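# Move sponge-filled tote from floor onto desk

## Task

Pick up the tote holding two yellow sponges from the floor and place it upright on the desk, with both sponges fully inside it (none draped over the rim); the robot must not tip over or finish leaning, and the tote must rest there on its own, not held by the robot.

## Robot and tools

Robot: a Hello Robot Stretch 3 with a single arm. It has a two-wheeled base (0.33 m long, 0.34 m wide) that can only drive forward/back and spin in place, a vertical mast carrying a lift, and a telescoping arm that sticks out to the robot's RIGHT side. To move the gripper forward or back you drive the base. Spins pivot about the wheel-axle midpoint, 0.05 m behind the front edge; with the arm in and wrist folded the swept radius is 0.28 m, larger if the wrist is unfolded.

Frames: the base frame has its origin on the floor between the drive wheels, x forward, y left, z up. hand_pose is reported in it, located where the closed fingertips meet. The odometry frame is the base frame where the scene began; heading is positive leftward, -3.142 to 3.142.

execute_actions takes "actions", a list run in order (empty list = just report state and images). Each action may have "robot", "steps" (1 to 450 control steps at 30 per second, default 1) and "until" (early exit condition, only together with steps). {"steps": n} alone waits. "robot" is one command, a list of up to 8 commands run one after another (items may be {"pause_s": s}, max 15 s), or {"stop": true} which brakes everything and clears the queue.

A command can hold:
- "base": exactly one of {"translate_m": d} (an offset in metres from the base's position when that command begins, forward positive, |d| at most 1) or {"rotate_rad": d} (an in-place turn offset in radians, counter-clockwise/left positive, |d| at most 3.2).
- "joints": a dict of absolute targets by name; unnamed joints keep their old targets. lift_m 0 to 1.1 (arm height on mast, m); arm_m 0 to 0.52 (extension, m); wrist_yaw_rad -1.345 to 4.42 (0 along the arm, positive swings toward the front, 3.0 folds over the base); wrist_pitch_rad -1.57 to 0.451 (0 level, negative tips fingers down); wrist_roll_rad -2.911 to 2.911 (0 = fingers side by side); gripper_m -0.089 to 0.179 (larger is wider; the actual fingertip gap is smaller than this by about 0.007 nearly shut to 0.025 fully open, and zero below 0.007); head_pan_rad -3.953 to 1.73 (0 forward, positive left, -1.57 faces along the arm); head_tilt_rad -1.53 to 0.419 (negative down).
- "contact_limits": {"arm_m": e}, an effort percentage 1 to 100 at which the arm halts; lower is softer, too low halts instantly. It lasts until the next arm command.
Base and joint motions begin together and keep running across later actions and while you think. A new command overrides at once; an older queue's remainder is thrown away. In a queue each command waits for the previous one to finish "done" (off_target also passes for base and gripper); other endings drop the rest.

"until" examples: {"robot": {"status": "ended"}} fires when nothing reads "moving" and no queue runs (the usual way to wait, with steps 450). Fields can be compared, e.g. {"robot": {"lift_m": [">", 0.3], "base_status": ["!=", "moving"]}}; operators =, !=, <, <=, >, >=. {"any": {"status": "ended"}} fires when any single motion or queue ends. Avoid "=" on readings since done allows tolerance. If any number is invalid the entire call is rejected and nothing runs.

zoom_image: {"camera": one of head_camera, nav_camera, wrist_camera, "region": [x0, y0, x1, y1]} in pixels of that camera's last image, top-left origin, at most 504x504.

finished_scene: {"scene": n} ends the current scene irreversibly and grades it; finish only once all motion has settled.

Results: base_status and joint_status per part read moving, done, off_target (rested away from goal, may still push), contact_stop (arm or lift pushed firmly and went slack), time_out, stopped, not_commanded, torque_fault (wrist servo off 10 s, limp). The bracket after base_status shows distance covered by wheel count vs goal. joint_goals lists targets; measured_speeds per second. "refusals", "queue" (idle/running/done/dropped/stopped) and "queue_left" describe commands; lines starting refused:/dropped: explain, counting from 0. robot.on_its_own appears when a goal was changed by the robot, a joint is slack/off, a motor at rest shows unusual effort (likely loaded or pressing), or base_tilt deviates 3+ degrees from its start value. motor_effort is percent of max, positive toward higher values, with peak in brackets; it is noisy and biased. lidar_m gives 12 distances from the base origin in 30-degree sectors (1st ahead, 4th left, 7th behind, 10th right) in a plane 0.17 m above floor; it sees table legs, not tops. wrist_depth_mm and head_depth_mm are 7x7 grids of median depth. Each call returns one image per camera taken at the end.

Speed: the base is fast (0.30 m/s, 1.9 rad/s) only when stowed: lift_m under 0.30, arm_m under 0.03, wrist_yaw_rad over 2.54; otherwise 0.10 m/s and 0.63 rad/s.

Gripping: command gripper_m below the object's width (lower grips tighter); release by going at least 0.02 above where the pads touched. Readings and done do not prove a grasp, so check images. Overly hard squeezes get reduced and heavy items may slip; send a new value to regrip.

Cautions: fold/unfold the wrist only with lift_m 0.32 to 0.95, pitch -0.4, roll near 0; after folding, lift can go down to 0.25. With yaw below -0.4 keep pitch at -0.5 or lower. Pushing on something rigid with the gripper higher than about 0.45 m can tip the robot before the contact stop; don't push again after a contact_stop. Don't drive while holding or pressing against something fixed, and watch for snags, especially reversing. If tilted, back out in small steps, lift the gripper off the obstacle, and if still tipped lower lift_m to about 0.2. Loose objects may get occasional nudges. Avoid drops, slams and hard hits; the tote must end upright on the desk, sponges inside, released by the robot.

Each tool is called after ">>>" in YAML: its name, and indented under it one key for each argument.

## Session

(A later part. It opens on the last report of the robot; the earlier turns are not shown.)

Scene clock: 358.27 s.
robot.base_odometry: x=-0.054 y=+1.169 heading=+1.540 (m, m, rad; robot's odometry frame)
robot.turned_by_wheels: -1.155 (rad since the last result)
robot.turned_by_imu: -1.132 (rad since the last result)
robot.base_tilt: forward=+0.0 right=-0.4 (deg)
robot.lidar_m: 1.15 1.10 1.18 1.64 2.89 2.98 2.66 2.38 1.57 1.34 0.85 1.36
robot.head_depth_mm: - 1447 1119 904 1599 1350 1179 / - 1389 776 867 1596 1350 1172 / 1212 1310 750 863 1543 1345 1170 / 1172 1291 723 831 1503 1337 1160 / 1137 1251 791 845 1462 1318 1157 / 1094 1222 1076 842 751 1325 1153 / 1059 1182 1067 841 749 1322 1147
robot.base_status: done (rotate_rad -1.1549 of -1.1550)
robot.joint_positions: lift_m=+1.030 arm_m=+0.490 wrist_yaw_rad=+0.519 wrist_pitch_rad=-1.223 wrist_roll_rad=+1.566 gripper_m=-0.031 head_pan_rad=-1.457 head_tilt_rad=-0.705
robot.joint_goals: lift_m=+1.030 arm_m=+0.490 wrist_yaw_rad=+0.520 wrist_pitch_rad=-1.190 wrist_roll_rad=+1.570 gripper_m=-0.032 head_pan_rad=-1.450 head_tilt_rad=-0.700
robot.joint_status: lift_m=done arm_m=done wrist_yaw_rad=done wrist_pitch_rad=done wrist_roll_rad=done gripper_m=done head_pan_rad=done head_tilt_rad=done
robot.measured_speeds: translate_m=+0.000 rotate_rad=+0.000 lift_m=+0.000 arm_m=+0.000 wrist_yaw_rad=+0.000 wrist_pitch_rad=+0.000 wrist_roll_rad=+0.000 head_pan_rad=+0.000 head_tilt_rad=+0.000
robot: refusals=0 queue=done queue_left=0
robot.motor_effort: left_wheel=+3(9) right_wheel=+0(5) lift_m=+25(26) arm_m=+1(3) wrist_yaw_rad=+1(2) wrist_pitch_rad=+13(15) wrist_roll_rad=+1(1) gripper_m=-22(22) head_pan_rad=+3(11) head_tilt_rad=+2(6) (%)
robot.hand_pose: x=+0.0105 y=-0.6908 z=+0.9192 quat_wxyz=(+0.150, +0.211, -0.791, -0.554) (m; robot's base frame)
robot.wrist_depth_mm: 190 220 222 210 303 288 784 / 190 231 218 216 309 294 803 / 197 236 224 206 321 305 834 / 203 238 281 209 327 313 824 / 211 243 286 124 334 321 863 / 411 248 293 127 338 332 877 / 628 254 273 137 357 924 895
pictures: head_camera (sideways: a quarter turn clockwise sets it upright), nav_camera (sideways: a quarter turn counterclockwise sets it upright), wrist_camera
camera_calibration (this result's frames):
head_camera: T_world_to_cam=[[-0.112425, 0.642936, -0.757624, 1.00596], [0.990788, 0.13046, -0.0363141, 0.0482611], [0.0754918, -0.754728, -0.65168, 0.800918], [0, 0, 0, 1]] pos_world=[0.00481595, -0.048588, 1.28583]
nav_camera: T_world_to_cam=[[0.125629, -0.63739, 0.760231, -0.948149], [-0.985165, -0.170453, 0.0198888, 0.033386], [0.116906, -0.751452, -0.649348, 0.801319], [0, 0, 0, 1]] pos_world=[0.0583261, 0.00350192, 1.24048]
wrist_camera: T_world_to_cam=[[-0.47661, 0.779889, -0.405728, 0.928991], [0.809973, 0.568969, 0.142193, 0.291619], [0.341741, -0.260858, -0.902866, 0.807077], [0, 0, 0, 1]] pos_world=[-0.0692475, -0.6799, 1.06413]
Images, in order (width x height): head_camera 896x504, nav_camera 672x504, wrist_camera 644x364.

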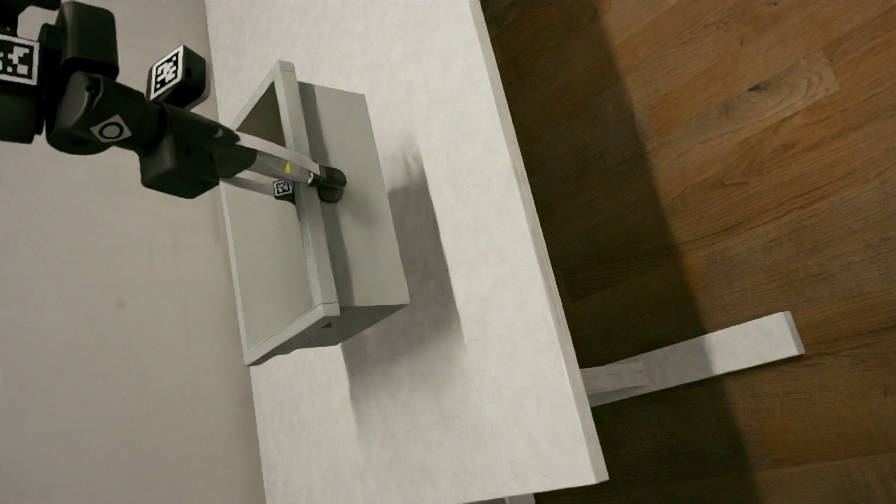

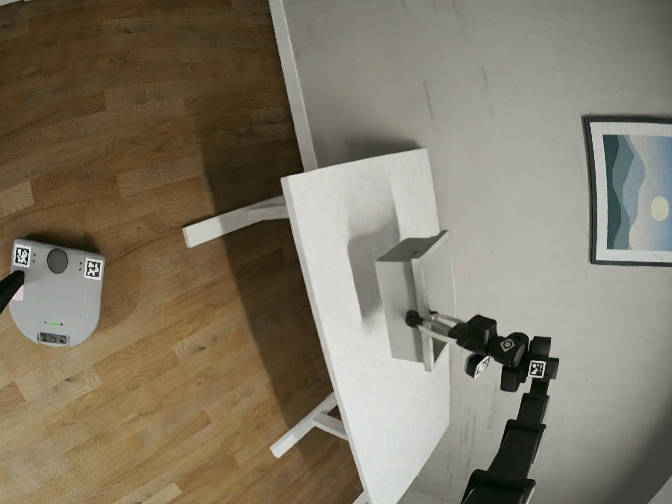

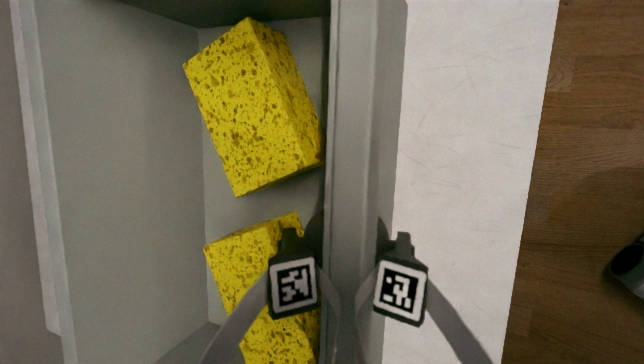

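>>> execute_actions:
  actions:
    - {"robot": {"joints": {"arm_m": 0.515, "lift_m": 0.932}}, "steps": 300, "until": {"robot": {"status": "ended"}}}

Scene clock: 382.50 s.
robot.base_odometry: x=-0.054 y=+1.169 heading=+1.540 (m, m, rad; robot's odometry frame)
robot.turned_by_wheels: +0.000 (rad since the last result)
robot.turned_by_imu: -0.001 (rad since the last result)
robot.base_tilt: forward=+0.0 right=-0.4 (deg)
robot.lidar_m: 1.15 1.10 1.18 1.65 2.90 2.98 2.66 2.37 1.57 1.34 0.85 1.35
robot.head_depth_mm: 1299 1411 1079 902 1611 1364 1168 / 1249 - 898 865 1598 1352 1175 / 1220 1357 925 836 1547 1344 1169 / 1179 1307 938 804 1499 1337 1165 / 1136 1272 926 823 1458 1318 1158 / 1095 1227 1079 845 749 1320 1152 / 1061 1179 1072 839 748 1323 1149
robot.base_status: done (rotate_rad -1.1549 of -1.1550)
robot.joint_positions: lift_m=+0.932 arm_m=+0.515 wrist_yaw_rad=+0.519 wrist_pitch_rad=-1.223 wrist_roll_rad=+1.566 gripper_m=-0.031 head_pan_rad=-1.457 head_tilt_rad=-0.705
robot.joint_goals: lift_m=+0.932 arm_m=+0.515 wrist_yaw_rad=+0.520 wrist_pitch_rad=-1.190 wrist_roll_rad=+1.570 gripper_m=-0.032 head_pan_rad=-1.450 head_tilt_rad=-0.700
robot.joint_status: lift_m=done arm_m=done wrist_yaw_rad=done wrist_pitch_rad=done wrist_roll_rad=done gripper_m=done head_pan_rad=done head_tilt_rad=done
robot.measured_speeds: translate_m=+0.000 rotate_rad=+0.000 lift_m=+0.000 arm_m=+0.000 wrist_yaw_rad=+0.000 wrist_pitch_rad=+0.000 wrist_roll_rad=+0.000 head_pan_rad=+0.000 head_tilt_rad=+0.000
robot: refusals=0 queue=done queue_left=0
robot.motor_effort: left_wheel=+3(3) right_wheel=-1(1) lift_m=+19(24) arm_m=+3(3) wrist_yaw_rad=+1(1) wrist_pitch_rad=+13(12) wrist_roll_rad=+1(1) gripper_m=-22(23) head_pan_rad=+2(2) head_tilt_rad=+2(1) (%)
robot.hand_pose: x=+0.0105 y=-0.7158 z=+0.8216 quat_wxyz=(+0.150, +0.211, -0.791, -0.554) (m; robot's base frame)
robot.wrist_depth_mm: 190 220 226 206 217 208 192 / 192 232 217 220 224 212 199 / 197 236 224 209 230 216 203 / 203 240 283 209 235 220 210 / 210 243 286 123 240 225 740 / 324 248 293 127 243 230 784 / 454 251 276 137 257 233 799
pictures: head_camera (sideways: a quarter turn clockwise sets it upright), nav_camera (sideways: a quarter turn counterclockwise sets it upright), wrist_camera
camera_calibration (this result's frames):
head_camera: T_world_to_cam=[[-0.112422, 0.642911, -0.757645, 1.00599], [0.990788, 0.130459, -0.0363146, 0.0482618], [0.0754942, -0.754749, -0.651656, 0.800886], [0, 0, 0, 1]] pos_world=[0.00481601, -0.0485885, 1.28584]
nav_camera: T_world_to_cam=[[0.125626, -0.637366, 0.760252, -0.948176], [-0.985165, -0.170452, 0.0198907, 0.0333836], [0.116909, -0.751472, -0.649324, 0.801287], [0, 0, 0, 1]] pos_world=[0.0583263, 0.00349996, 1.24048]
wrist_camera: T_world_to_cam=[[-0.476631, 0.779877, -0.405728, 0.90889], [0.809958, 0.56899, 0.142192, 0.319727], [0.341747, -0.260849, -0.902866, 0.712473], [0, 0, 0, 1]] pos_world=[-0.0692464, -0.704896, 0.966567]
Images, in order (width x height): head_camera 896x504, nav_camera 672x504, wrist_camera 644x364.

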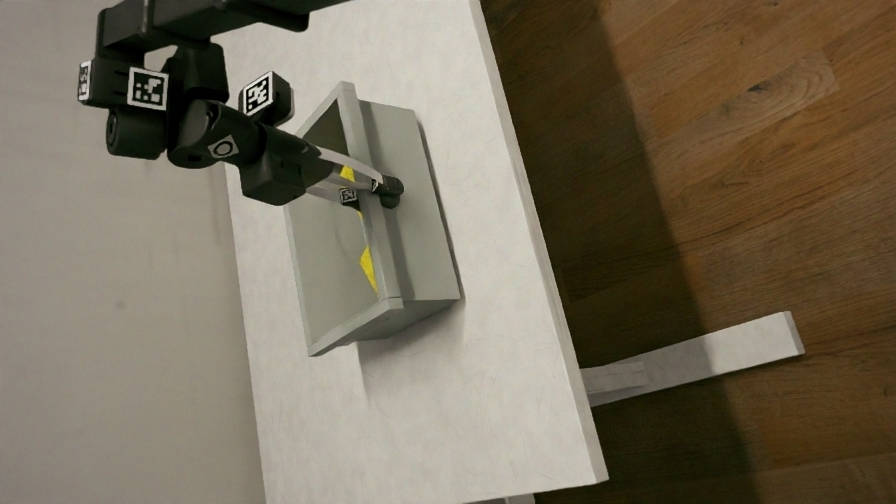

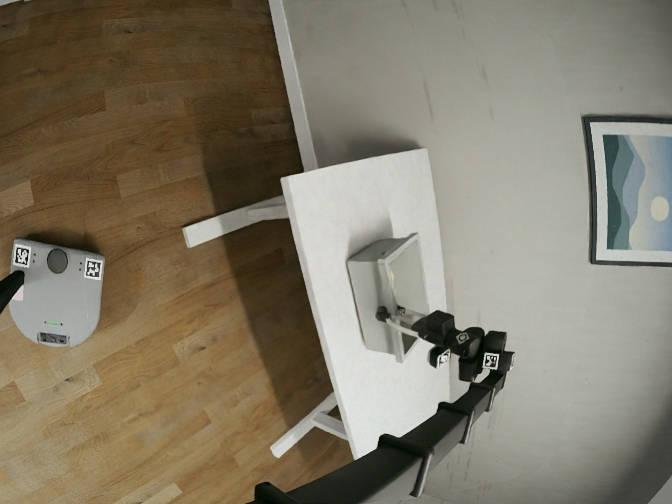

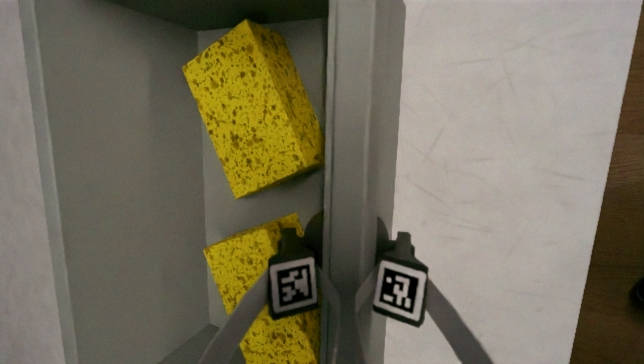

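>>> execute_actions:
  actions:
    - {"robot": {"joints": {"lift_m": 0.916}}, "steps": 100, "until": {"robot": {"status": "ended"}}}

Scene clock: 393.33 s.
robot.base_odometry: x=-0.054 y=+1.169 heading=+1.540 (m, m, rad; robot's odometry frame)
robot.turned_by_wheels: +0.000 (rad since the last result)
robot.turned_by_imu: -0.001 (rad since the last result)
robot.base_tilt: forward=+0.0 right=-0.5 (deg)
robot.lidar_m: 1.15 1.10 1.18 1.64 2.90 2.97 2.66 2.37 1.57 1.34 0.85 1.35
robot.head_depth_mm: 1309 - 1082 903 1596 1351 1174 / 1259 - 902 868 1594 1350 1171 / 1221 1346 943 834 1542 1347 1167 / 1178 1308 949 804 1498 1337 1163 / 1137 1277 969 823 1458 1320 1159 / 1095 1224 1075 843 752 1322 1150 / 1057 1181 1068 836 747 1321 1159
robot.base_status: done (rotate_rad -1.1549 of -1.1550)
robot.joint_positions: lift_m=+0.916 arm_m=+0.515 wrist_yaw_rad=+0.519 wrist_pitch_rad=-1.217 wrist_roll_rad=+1.566 gripper_m=-0.031 head_pan_rad=-1.457 head_tilt_rad=-0.705
robot.joint_goals: lift_m=+0.916 arm_m=+0.515 wrist_yaw_rad=+0.520 wrist_pitch_rad=-1.190 wrist_roll_rad=+1.570 gripper_m=-0.032 head_pan_rad=-1.450 head_tilt_rad=-0.700
robot.joint_status: lift_m=done arm_m=done wrist_yaw_rad=done wrist_pitch_rad=done wrist_roll_rad=done gripper_m=done head_pan_rad=done head_tilt_rad=done
robot.measured_speeds: translate_m=+0.000 rotate_rad=+0.000 lift_m=+0.000 arm_m=+0.000 wrist_yaw_rad=+0.000 wrist_pitch_rad=+0.000 wrist_roll_rad=+0.000 head_pan_rad=+0.000 head_tilt_rad=+0.000
robot: refusals=0 queue=done queue_left=0
robot.motor_effort: left_wheel=+3(3) right_wheel=-1(1) lift_m=+18(19) arm_m=+3(2) wrist_yaw_rad=+1(1) wrist_pitch_rad=+11(12) wrist_roll_rad=+1(1) gripper_m=-21(22) head_pan_rad=+2(3) head_tilt_rad=+2(2) (%)
robot.hand_pose: x=+0.0111 y=-0.7169 z=+0.8060 quat_wxyz=(+0.149, +0.212, -0.792, -0.552) (m; robot's base frame)
robot.wrist_depth_mm: 188 220 226 204 207 195 179 / 193 233 217 223 212 198 182 / 193 236 221 207 216 202 186 / 200 240 269 211 221 207 193 / 205 245 279 125 227 211 199 / 212 247 246 127 230 215 205 / 321 250 263 224 241 218 770
pictures: head_camera (sideways: a quarter turn clockwise sets it upright), nav_camera (sideways: a quarter turn counterclockwise sets it upright), wrist_camera
camera_calibration (this result's frames):
head_camera: T_world_to_cam=[[-0.112422, 0.642911, -0.757645, 1.00599], [0.990788, 0.130459, -0.0363146, 0.0482618], [0.0754942, -0.754749, -0.651656, 0.800886], [0, 0, 0, 1]] pos_world=[0.00481601, -0.0485885, 1.28584]
nav_camera: T_world_to_cam=[[0.125626, -0.637366, 0.760252, -0.948176], [-0.985165, -0.170452, 0.0198907, 0.0333835], [0.116909, -0.751472, -0.649324, 0.801287], [0, 0, 0, 1]] pos_world=[0.0583263, 0.00349996, 1.24048]
wrist_camera: T_world_to_cam=[[-0.475578, 0.778043, -0.410457, 0.906214], [0.809595, 0.569625, 0.141714, 0.322913], [0.344066, -0.264908, -0.900801, 0.693253], [0, 0, 0, 1]] pos_world=[-0.0689786, -0.705365, 0.950683]
Images, in order (width x height): head_camera 896x504, nav_camera 672x504, wrist_camera 644x364.

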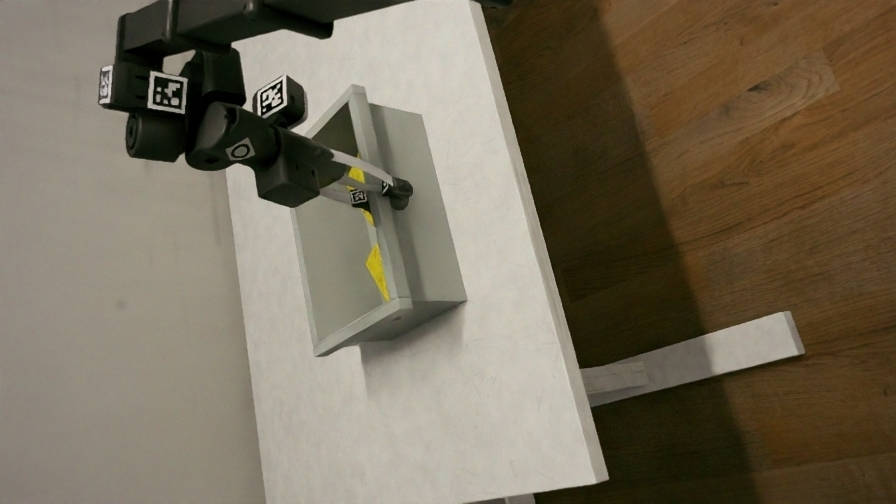

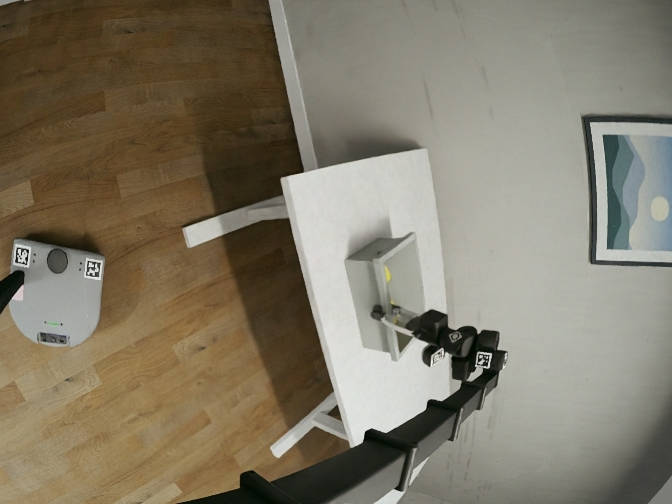

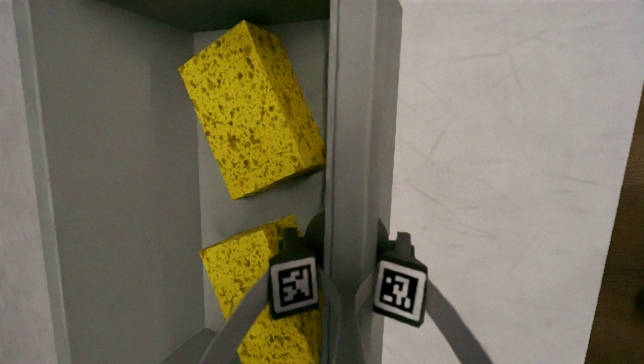

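>>> execute_actions:
  actions:
    - {"robot": [{"joints": {"lift_m": 0.911}}, {"joints": {"gripper_m": 0.095, "wrist_pitch_rad": -1.21}}], "steps": 150, "until": {"robot": {"status": "ended"}}}

Scene clock: 400.60 s.
robot.base_odometry: x=-0.054 y=+1.169 heading=+1.540 (m, m, rad; robot's odometry frame)
robot.turned_by_wheels: +0.000 (rad since the last result)
robot.turned_by_imu: -0.001 (rad since the last result)
robot.base_tilt: forward=+0.0 right=-0.5 (deg)
robot.lidar_m: 1.15 1.10 1.18 1.64 2.90 2.98 2.67 2.37 1.57 1.34 0.85 1.35
robot.head_depth_mm: 1320 - 1081 904 1599 1355 1177 / 1265 - 902 867 1599 1350 1172 / 1224 1349 940 839 1556 1341 1164 / 1176 1311 943 806 1501 1344 1165 / 1136 1278 971 823 1457 1328 1160 / 1095 1230 1081 847 753 1328 1155 / 1060 1177 1071 842 748 1322 1151
robot.base_status: done (rotate_rad -1.1551 of -1.1550)
robot.joint_positions: lift_m=+0.912 arm_m=+0.515 wrist_yaw_rad=+0.519 wrist_pitch_rad=-1.217 wrist_roll_rad=+1.566 gripper_m=-0.031 head_pan_rad=-1.457 head_tilt_rad=-0.705
robot.joint_goals: lift_m=+0.912 arm_m=+0.515 wrist_yaw_rad=+0.520 wrist_pitch_rad=-1.190 wrist_roll_rad=+1.570 gripper_m=-0.032 head_pan_rad=-1.450 head_tilt_rad=-0.700
robot.joint_status: lift_m=contact_stop arm_m=done wrist_yaw_rad=done wrist_pitch_rad=done wrist_roll_rad=done gripper_m=done head_pan_rad=done head_tilt_rad=done
robot.measured_speeds: translate_m=+0.000 rotate_rad=-0.001 lift_m=+0.005 arm_m=+0.000 wrist_yaw_rad=+0.000 wrist_pitch_rad=+0.000 wrist_roll_rad=+0.000 head_pan_rad=+0.000 head_tilt_rad=+0.000
robot: refusals=0 queue=dropped queue_left=0
robot.on_its_own: lift_m is slack since a contact_stop, until your next command for it
robot.motor_effort: left_wheel=+0(3) right_wheel=+3(3) lift_m=+15(13) arm_m=+1(2) wrist_yaw_rad=+0(1) wrist_pitch_rad=+11(10) wrist_roll_rad=+1(1) gripper_m=-21(22) head_pan_rad=+2(2) head_tilt_rad=+1(2) (%)
robot.hand_pose: x=+0.0112 y=-0.7169 z=+0.8023 quat_wxyz=(+0.149, +0.212, -0.792, -0.552) (m; robot's base frame)
robot.wrist_depth_mm: 189 222 227 205 207 193 177 / 193 233 217 227 212 197 181 / 194 237 221 206 215 202 187 / 201 241 272 124 223 206 192 / 206 244 277 125 228 210 196 / 213 250 246 127 229 214 203 / 328 252 247 136 244 218 783
pictures: head_camera (sideways: a quarter turn clockwise sets it upright), nav_camera (sideways: a quarter turn counterclockwise sets it upright), wrist_camera
dropped: robot: command 0 of its queue: lift_m: contact_stop
camera_calibration (this result's frames):
head_camera: T_world_to_cam=[[-0.112421, 0.642911, -0.757645, 1.00599], [0.990789, 0.130457, -0.0363146, 0.0482618], [0.075493, -0.754749, -0.651656, 0.800886], [0, 0, 0, 1]] pos_world=[0.00481593, -0.0485885, 1.28584]
nav_camera: T_world_to_cam=[[0.125625, -0.637366, 0.760252, -0.948176], [-0.985165, -0.17045, 0.0198907, 0.0333835], [0.116908, -0.751473, -0.649324, 0.801287], [0, 0, 0, 1]] pos_world=[0.0583263, 0.00349988, 1.24048]
wrist_camera: T_world_to_cam=[[-0.475548, 0.777972, -0.410626, 0.904832], [0.809576, 0.569656, 0.141697, 0.323474], [0.344152, -0.265049, -0.900726, 0.689761], [0, 0, 0, 1]] pos_world=[-0.0689685, -0.705382, 0.946998]
Images, in order (width x height): head_camera 896x504, nav_camera 672x504, wrist_camera 644x364.

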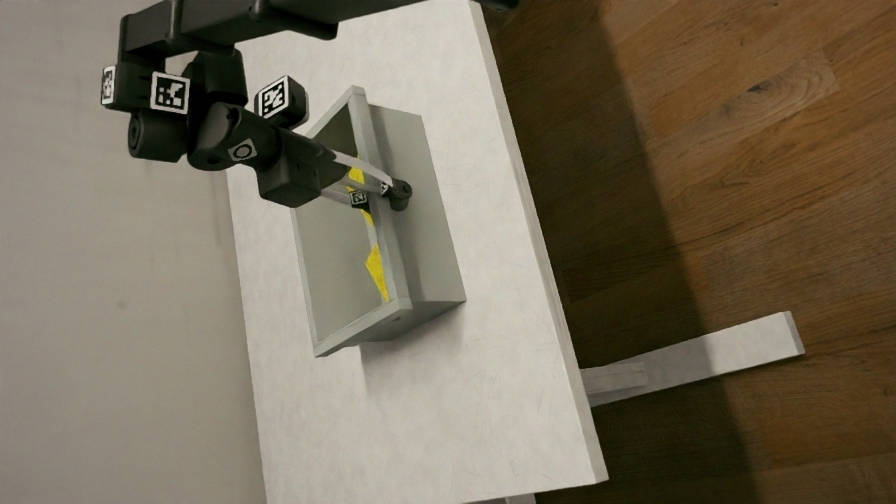

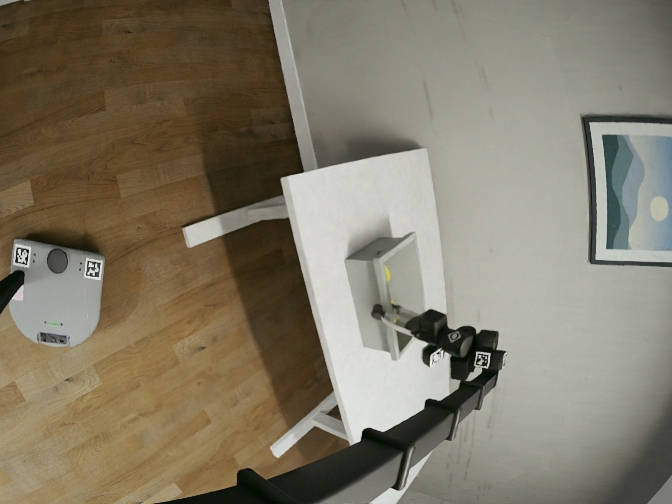

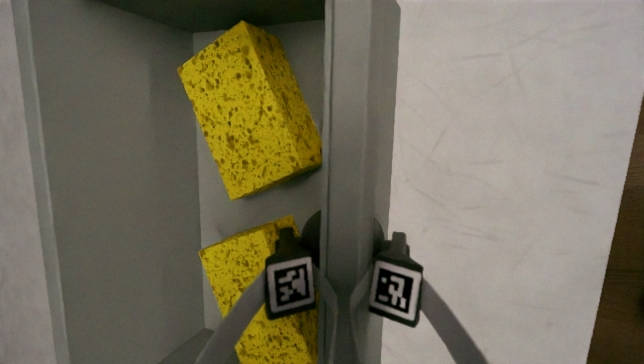

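The tote is fully down (contact). Release now.

>>> execute_actions:
  actions:
    - {"robot": {"joints": {"gripper_m": 0.095, "wrist_pitch_rad": -1.21, "lift_m": 0.914}}, "steps": 150, "until": {"robot": {"status": "ended"}}}

Scene clock: 406.07 s.
robot.base_odometry: x=-0.054 y=+1.169 heading=+1.540 (m, m, rad; robot's odometry frame)
robot.turned_by_wheels: +0.000 (rad since the last result)
robot.turned_by_imu: -0.001 (rad since the last result)
robot.base_tilt: forward=+0.0 right=-0.5 (deg)
robot.lidar_m: 1.15 1.11 1.18 1.64 2.89 2.98 2.66 2.38 1.57 1.34 0.85 1.35
robot.head_depth_mm: 1318 - 1100 902 1599 1356 1176 / 1261 - 903 865 1593 1353 1173 / 1222 1348 929 836 1548 1348 1162 / 1173 1312 940 809 1511 1334 1164 / 1133 1276 969 823 1458 1321 1160 / 1093 1226 1076 845 749 1319 1151 / 1060 1181 1072 841 747 1320 1148
robot.base_status: done (rotate_rad -1.1550 of -1.1550)
robot.joint_positions: lift_m=+0.914 arm_m=+0.515 wrist_yaw_rad=+0.519 wrist_pitch_rad=-1.218 wrist_roll_rad=+1.566 gripper_m=+0.095 head_pan_rad=-1.457 head_tilt_rad=-0.705
robot.joint_goals: lift_m=+0.914 arm_m=+0.515 wrist_yaw_rad=+0.520 wrist_pitch_rad=-1.210 wrist_roll_rad=+1.570 gripper_m=+0.095 head_pan_rad=-1.450 head_tilt_rad=-0.700
robot.joint_status: lift_m=done arm_m=done wrist_yaw_rad=done wrist_pitch_rad=done wrist_roll_rad=done gripper_m=done head_pan_rad=done head_tilt_rad=done
robot.measured_speeds: translate_m=+0.000 rotate_rad=+0.000 lift_m=+0.000 arm_m=+0.000 wrist_yaw_rad=+0.000 wrist_pitch_rad=+0.000 wrist_roll_rad=+0.000 head_pan_rad=+0.000 head_tilt_rad=+0.000
robot: refusals=0 queue=done queue_left=0
robot.motor_effort: left_wheel=+1(1) right_wheel=+0(3) lift_m=+19(20) arm_m=+3(2) wrist_yaw_rad=+1(1) wrist_pitch_rad=+3(10) wrist_roll_rad=+1(1) gripper_m=+0(81) head_pan_rad=+2(2) head_tilt_rad=+1(1) (%)
robot.hand_pose: x=+0.0111 y=-0.7169 z=+0.8039 quat_wxyz=(+0.149, +0.212, -0.792, -0.552) (m; robot's base frame)
robot.wrist_depth_mm: 189 223 227 206 206 193 177 / 192 234 214 225 211 197 180 / 194 237 221 206 215 201 186 / 199 241 272 123 223 205 191 / 207 244 278 126 230 207 196 / 213 239 229 129 236 206 203 / 323 264 278 134 242 223 761
pictures: head_camera (sideways: a quarter turn clockwise sets it upright), nav_camera (sideways: a quarter turn counterclockwise sets it upright), wrist_camera
camera_calibration (this result's frames):
head_camera: T_world_to_cam=[[-0.112422, 0.642909, -0.757647, 1.00599], [0.990788, 0.130459, -0.0363147, 0.0482619], [0.0754945, -0.754751, -0.651653, 0.800883], [0, 0, 0, 1]] pos_world=[0.00481602, -0.0485886, 1.28584]
nav_camera: T_world_to_cam=[[0.125626, -0.637364, 0.760254, -0.948179], [-0.985165, -0.170452, 0.0198909, 0.0333833], [0.116909, -0.751474, -0.649322, 0.801284], [0, 0, 0, 1]] pos_world=[0.0583263, 0.00349977, 1.24048]
wrist_camera: T_world_to_cam=[[-0.475573, 0.778061, -0.410428, 0.905329], [0.809605, 0.56961, 0.141717, 0.3232], [0.344049, -0.264888, -0.900813, 0.691375], [0, 0, 0, 1]] pos_world=[-0.0689808, -0.705362, 0.94857]
Images, in order (width x height): head_camera 896x504, nav_camera 672x504, wrist_camera 644x364.

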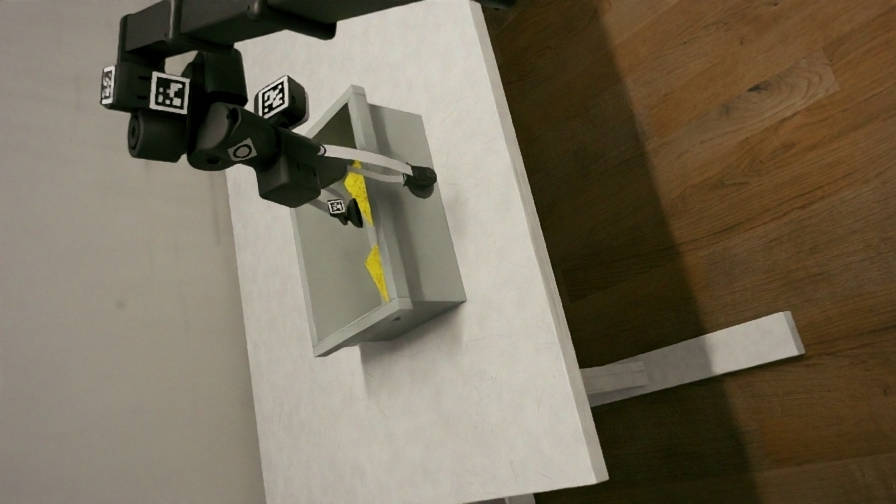

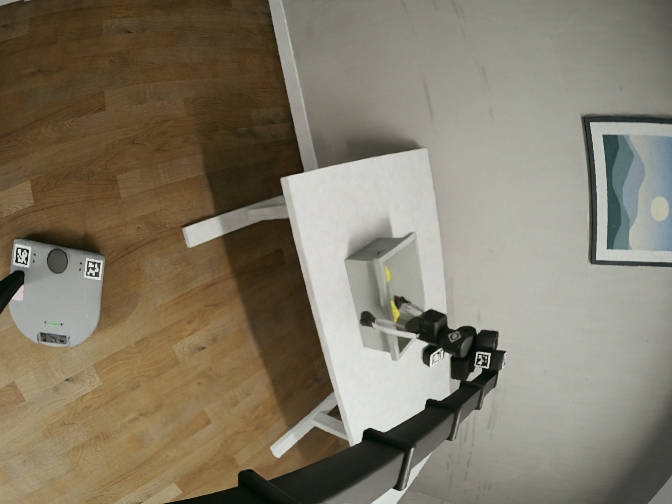

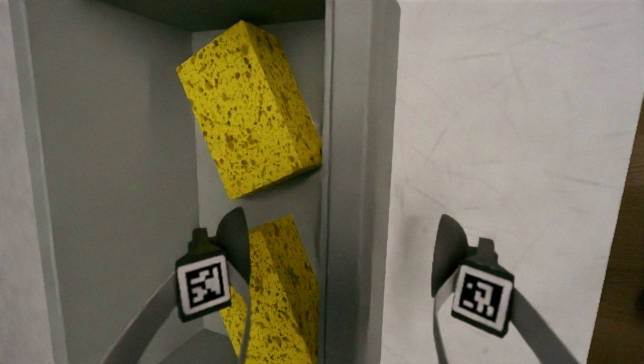

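>>> execute_actions:
  actions:
    - {"robot": {"joints": {"lift_m": 1.0}}, "steps": 150, "until": {"robot": {"status": "ended"}}}

Scene clock: 412.10 s.
robot.base_odometry: x=-0.054 y=+1.169 heading=+1.540 (m, m, rad; robot's odometry frame)
robot.turned_by_wheels: +0.000 (rad since the last result)
robot.turned_by_imu: -0.001 (rad since the last result)
robot.base_tilt: forward=+0.0 right=-0.5 (deg)
robot.lidar_m: 1.15 1.10 1.18 1.64 2.90 2.97 2.67 2.37 1.57 1.34 0.85 1.35
robot.head_depth_mm: - 1461 1126 904 1593 1351 1179 / - - 1096 869 1587 1349 1171 / 1217 1339 969 836 1544 1345 1170 / 1174 1309 947 808 1505 1334 1163 / 1131 1275 969 826 1453 1323 1158 / 1099 1230 1080 844 752 1321 1157 / 1060 1175 1069 840 747 1318 1148
robot.base_status: done (rotate_rad -1.1550 of -1.1550)
robot.joint_positions: lift_m=+1.000 arm_m=+0.515 wrist_yaw_rad=+0.519 wrist_pitch_rad=-1.217 wrist_roll_rad=+1.566 gripper_m=+0.095 head_pan_rad=-1.457 head_tilt_rad=-0.705
robot.joint_goals: lift_m=+1.000 arm_m=+0.515 wrist_yaw_rad=+0.520 wrist_pitch_rad=-1.210 wrist_roll_rad=+1.570 gripper_m=+0.095 head_pan_rad=-1.450 head_tilt_rad=-0.700
robot.joint_status: lift_m=done arm_m=done wrist_yaw_rad=done wrist_pitch_rad=done wrist_roll_rad=done gripper_m=done head_pan_rad=done head_tilt_rad=done
robot.measured_speeds: translate_m=+0.000 rotate_rad=+0.000 lift_m=+0.000 arm_m=+0.000 wrist_yaw_rad=+0.000 wrist_pitch_rad=+0.000 wrist_roll_rad=+0.000 head_pan_rad=+0.000 head_tilt_rad=+0.000
robot: refusals=0 queue=done queue_left=0
robot.motor_effort: left_wheel=+1(1) right_wheel=+0(1) lift_m=+23(23) arm_m=+2(3) wrist_yaw_rad=+1(1) wrist_pitch_rad=+2(3) wrist_roll_rad=+1(1) gripper_m=+1(1) head_pan_rad=+2(2) head_tilt_rad=+2(2) (%)
robot.hand_pose: x=+0.0112 y=-0.7170 z=+0.8897 quat_wxyz=(+0.149, +0.212, -0.793, -0.552) (m; robot's base frame)
robot.wrist_depth_mm: 472 408 253 248 242 264 251 / 484 421 304 306 286 270 756 / 499 435 312 296 294 275 783 / 516 450 337 334 300 279 801 / 540 467 323 315 212 283 838 / 569 484 377 317 314 282 848 / 588 495 307 308 323 303 864
pictures: head_camera (sideways: a quarter turn clockwise sets it upright), nav_camera (sideways: a quarter turn counterclockwise sets it upright), wrist_camera
camera_calibration (this result's frames):
head_camera: T_world_to_cam=[[-0.112422, 0.642909, -0.757647, 1.00599], [0.990788, 0.130459, -0.0363147, 0.0482619], [0.0754945, -0.754751, -0.651653, 0.800883], [0, 0, 0, 1]] pos_world=[0.00481602, -0.0485886, 1.28584]
nav_camera: T_world_to_cam=[[0.125626, -0.637364, 0.760254, -0.948179], [-0.985165, -0.170452, 0.0198909, 0.0333833], [0.116909, -0.751474, -0.649322, 0.801284], [0, 0, 0, 1]] pos_world=[0.0583263, 0.00349977, 1.24048]
wrist_camera: T_world_to_cam=[[-0.475454, 0.777852, -0.410963, 0.941017], [0.809564, 0.569682, 0.141663, 0.31115], [0.344311, -0.265347, -0.900578, 0.768098], [0, 0, 0, 1]] pos_world=[-0.0689505, -0.705416, 1.03438]
Images, in order (width x height): head_camera 896x504, nav_camera 672x504, wrist_camera 644x364.

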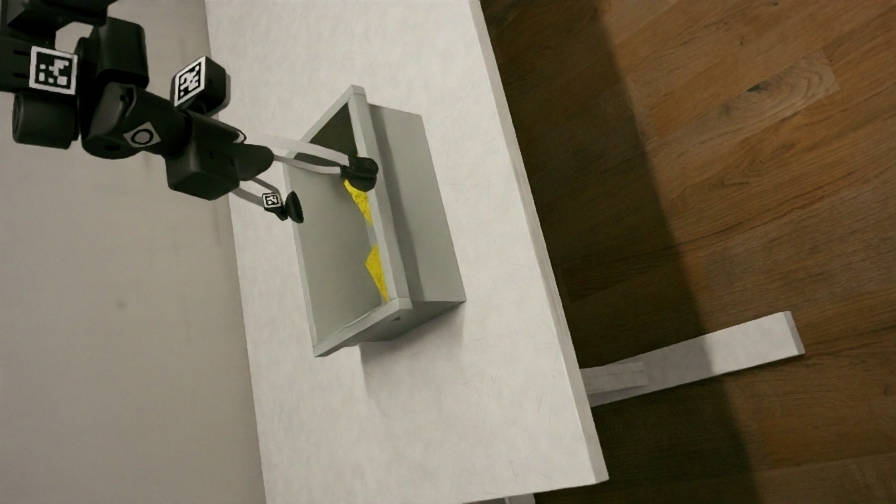

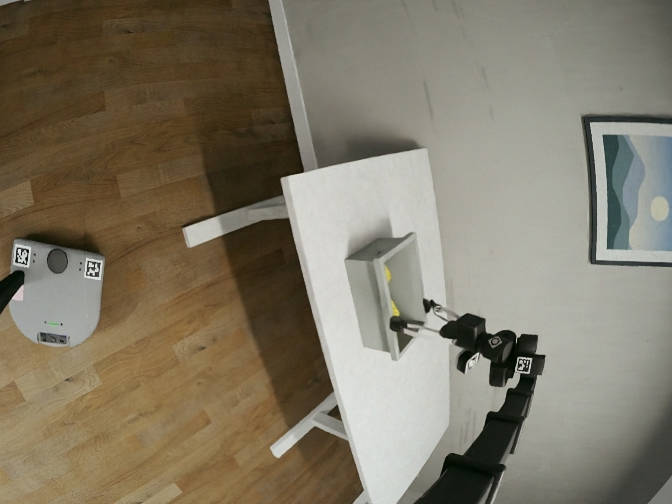

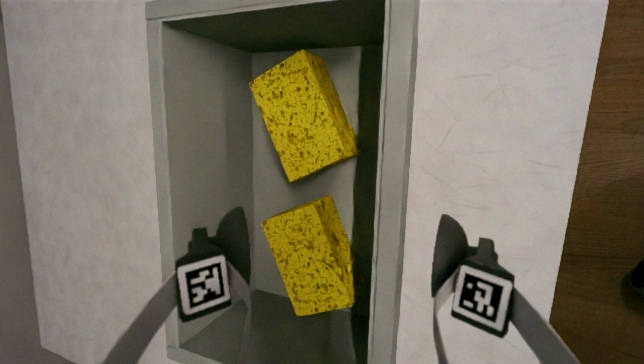

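>>> finished_scene:
  scene: 1

The scene is finished: the task was done.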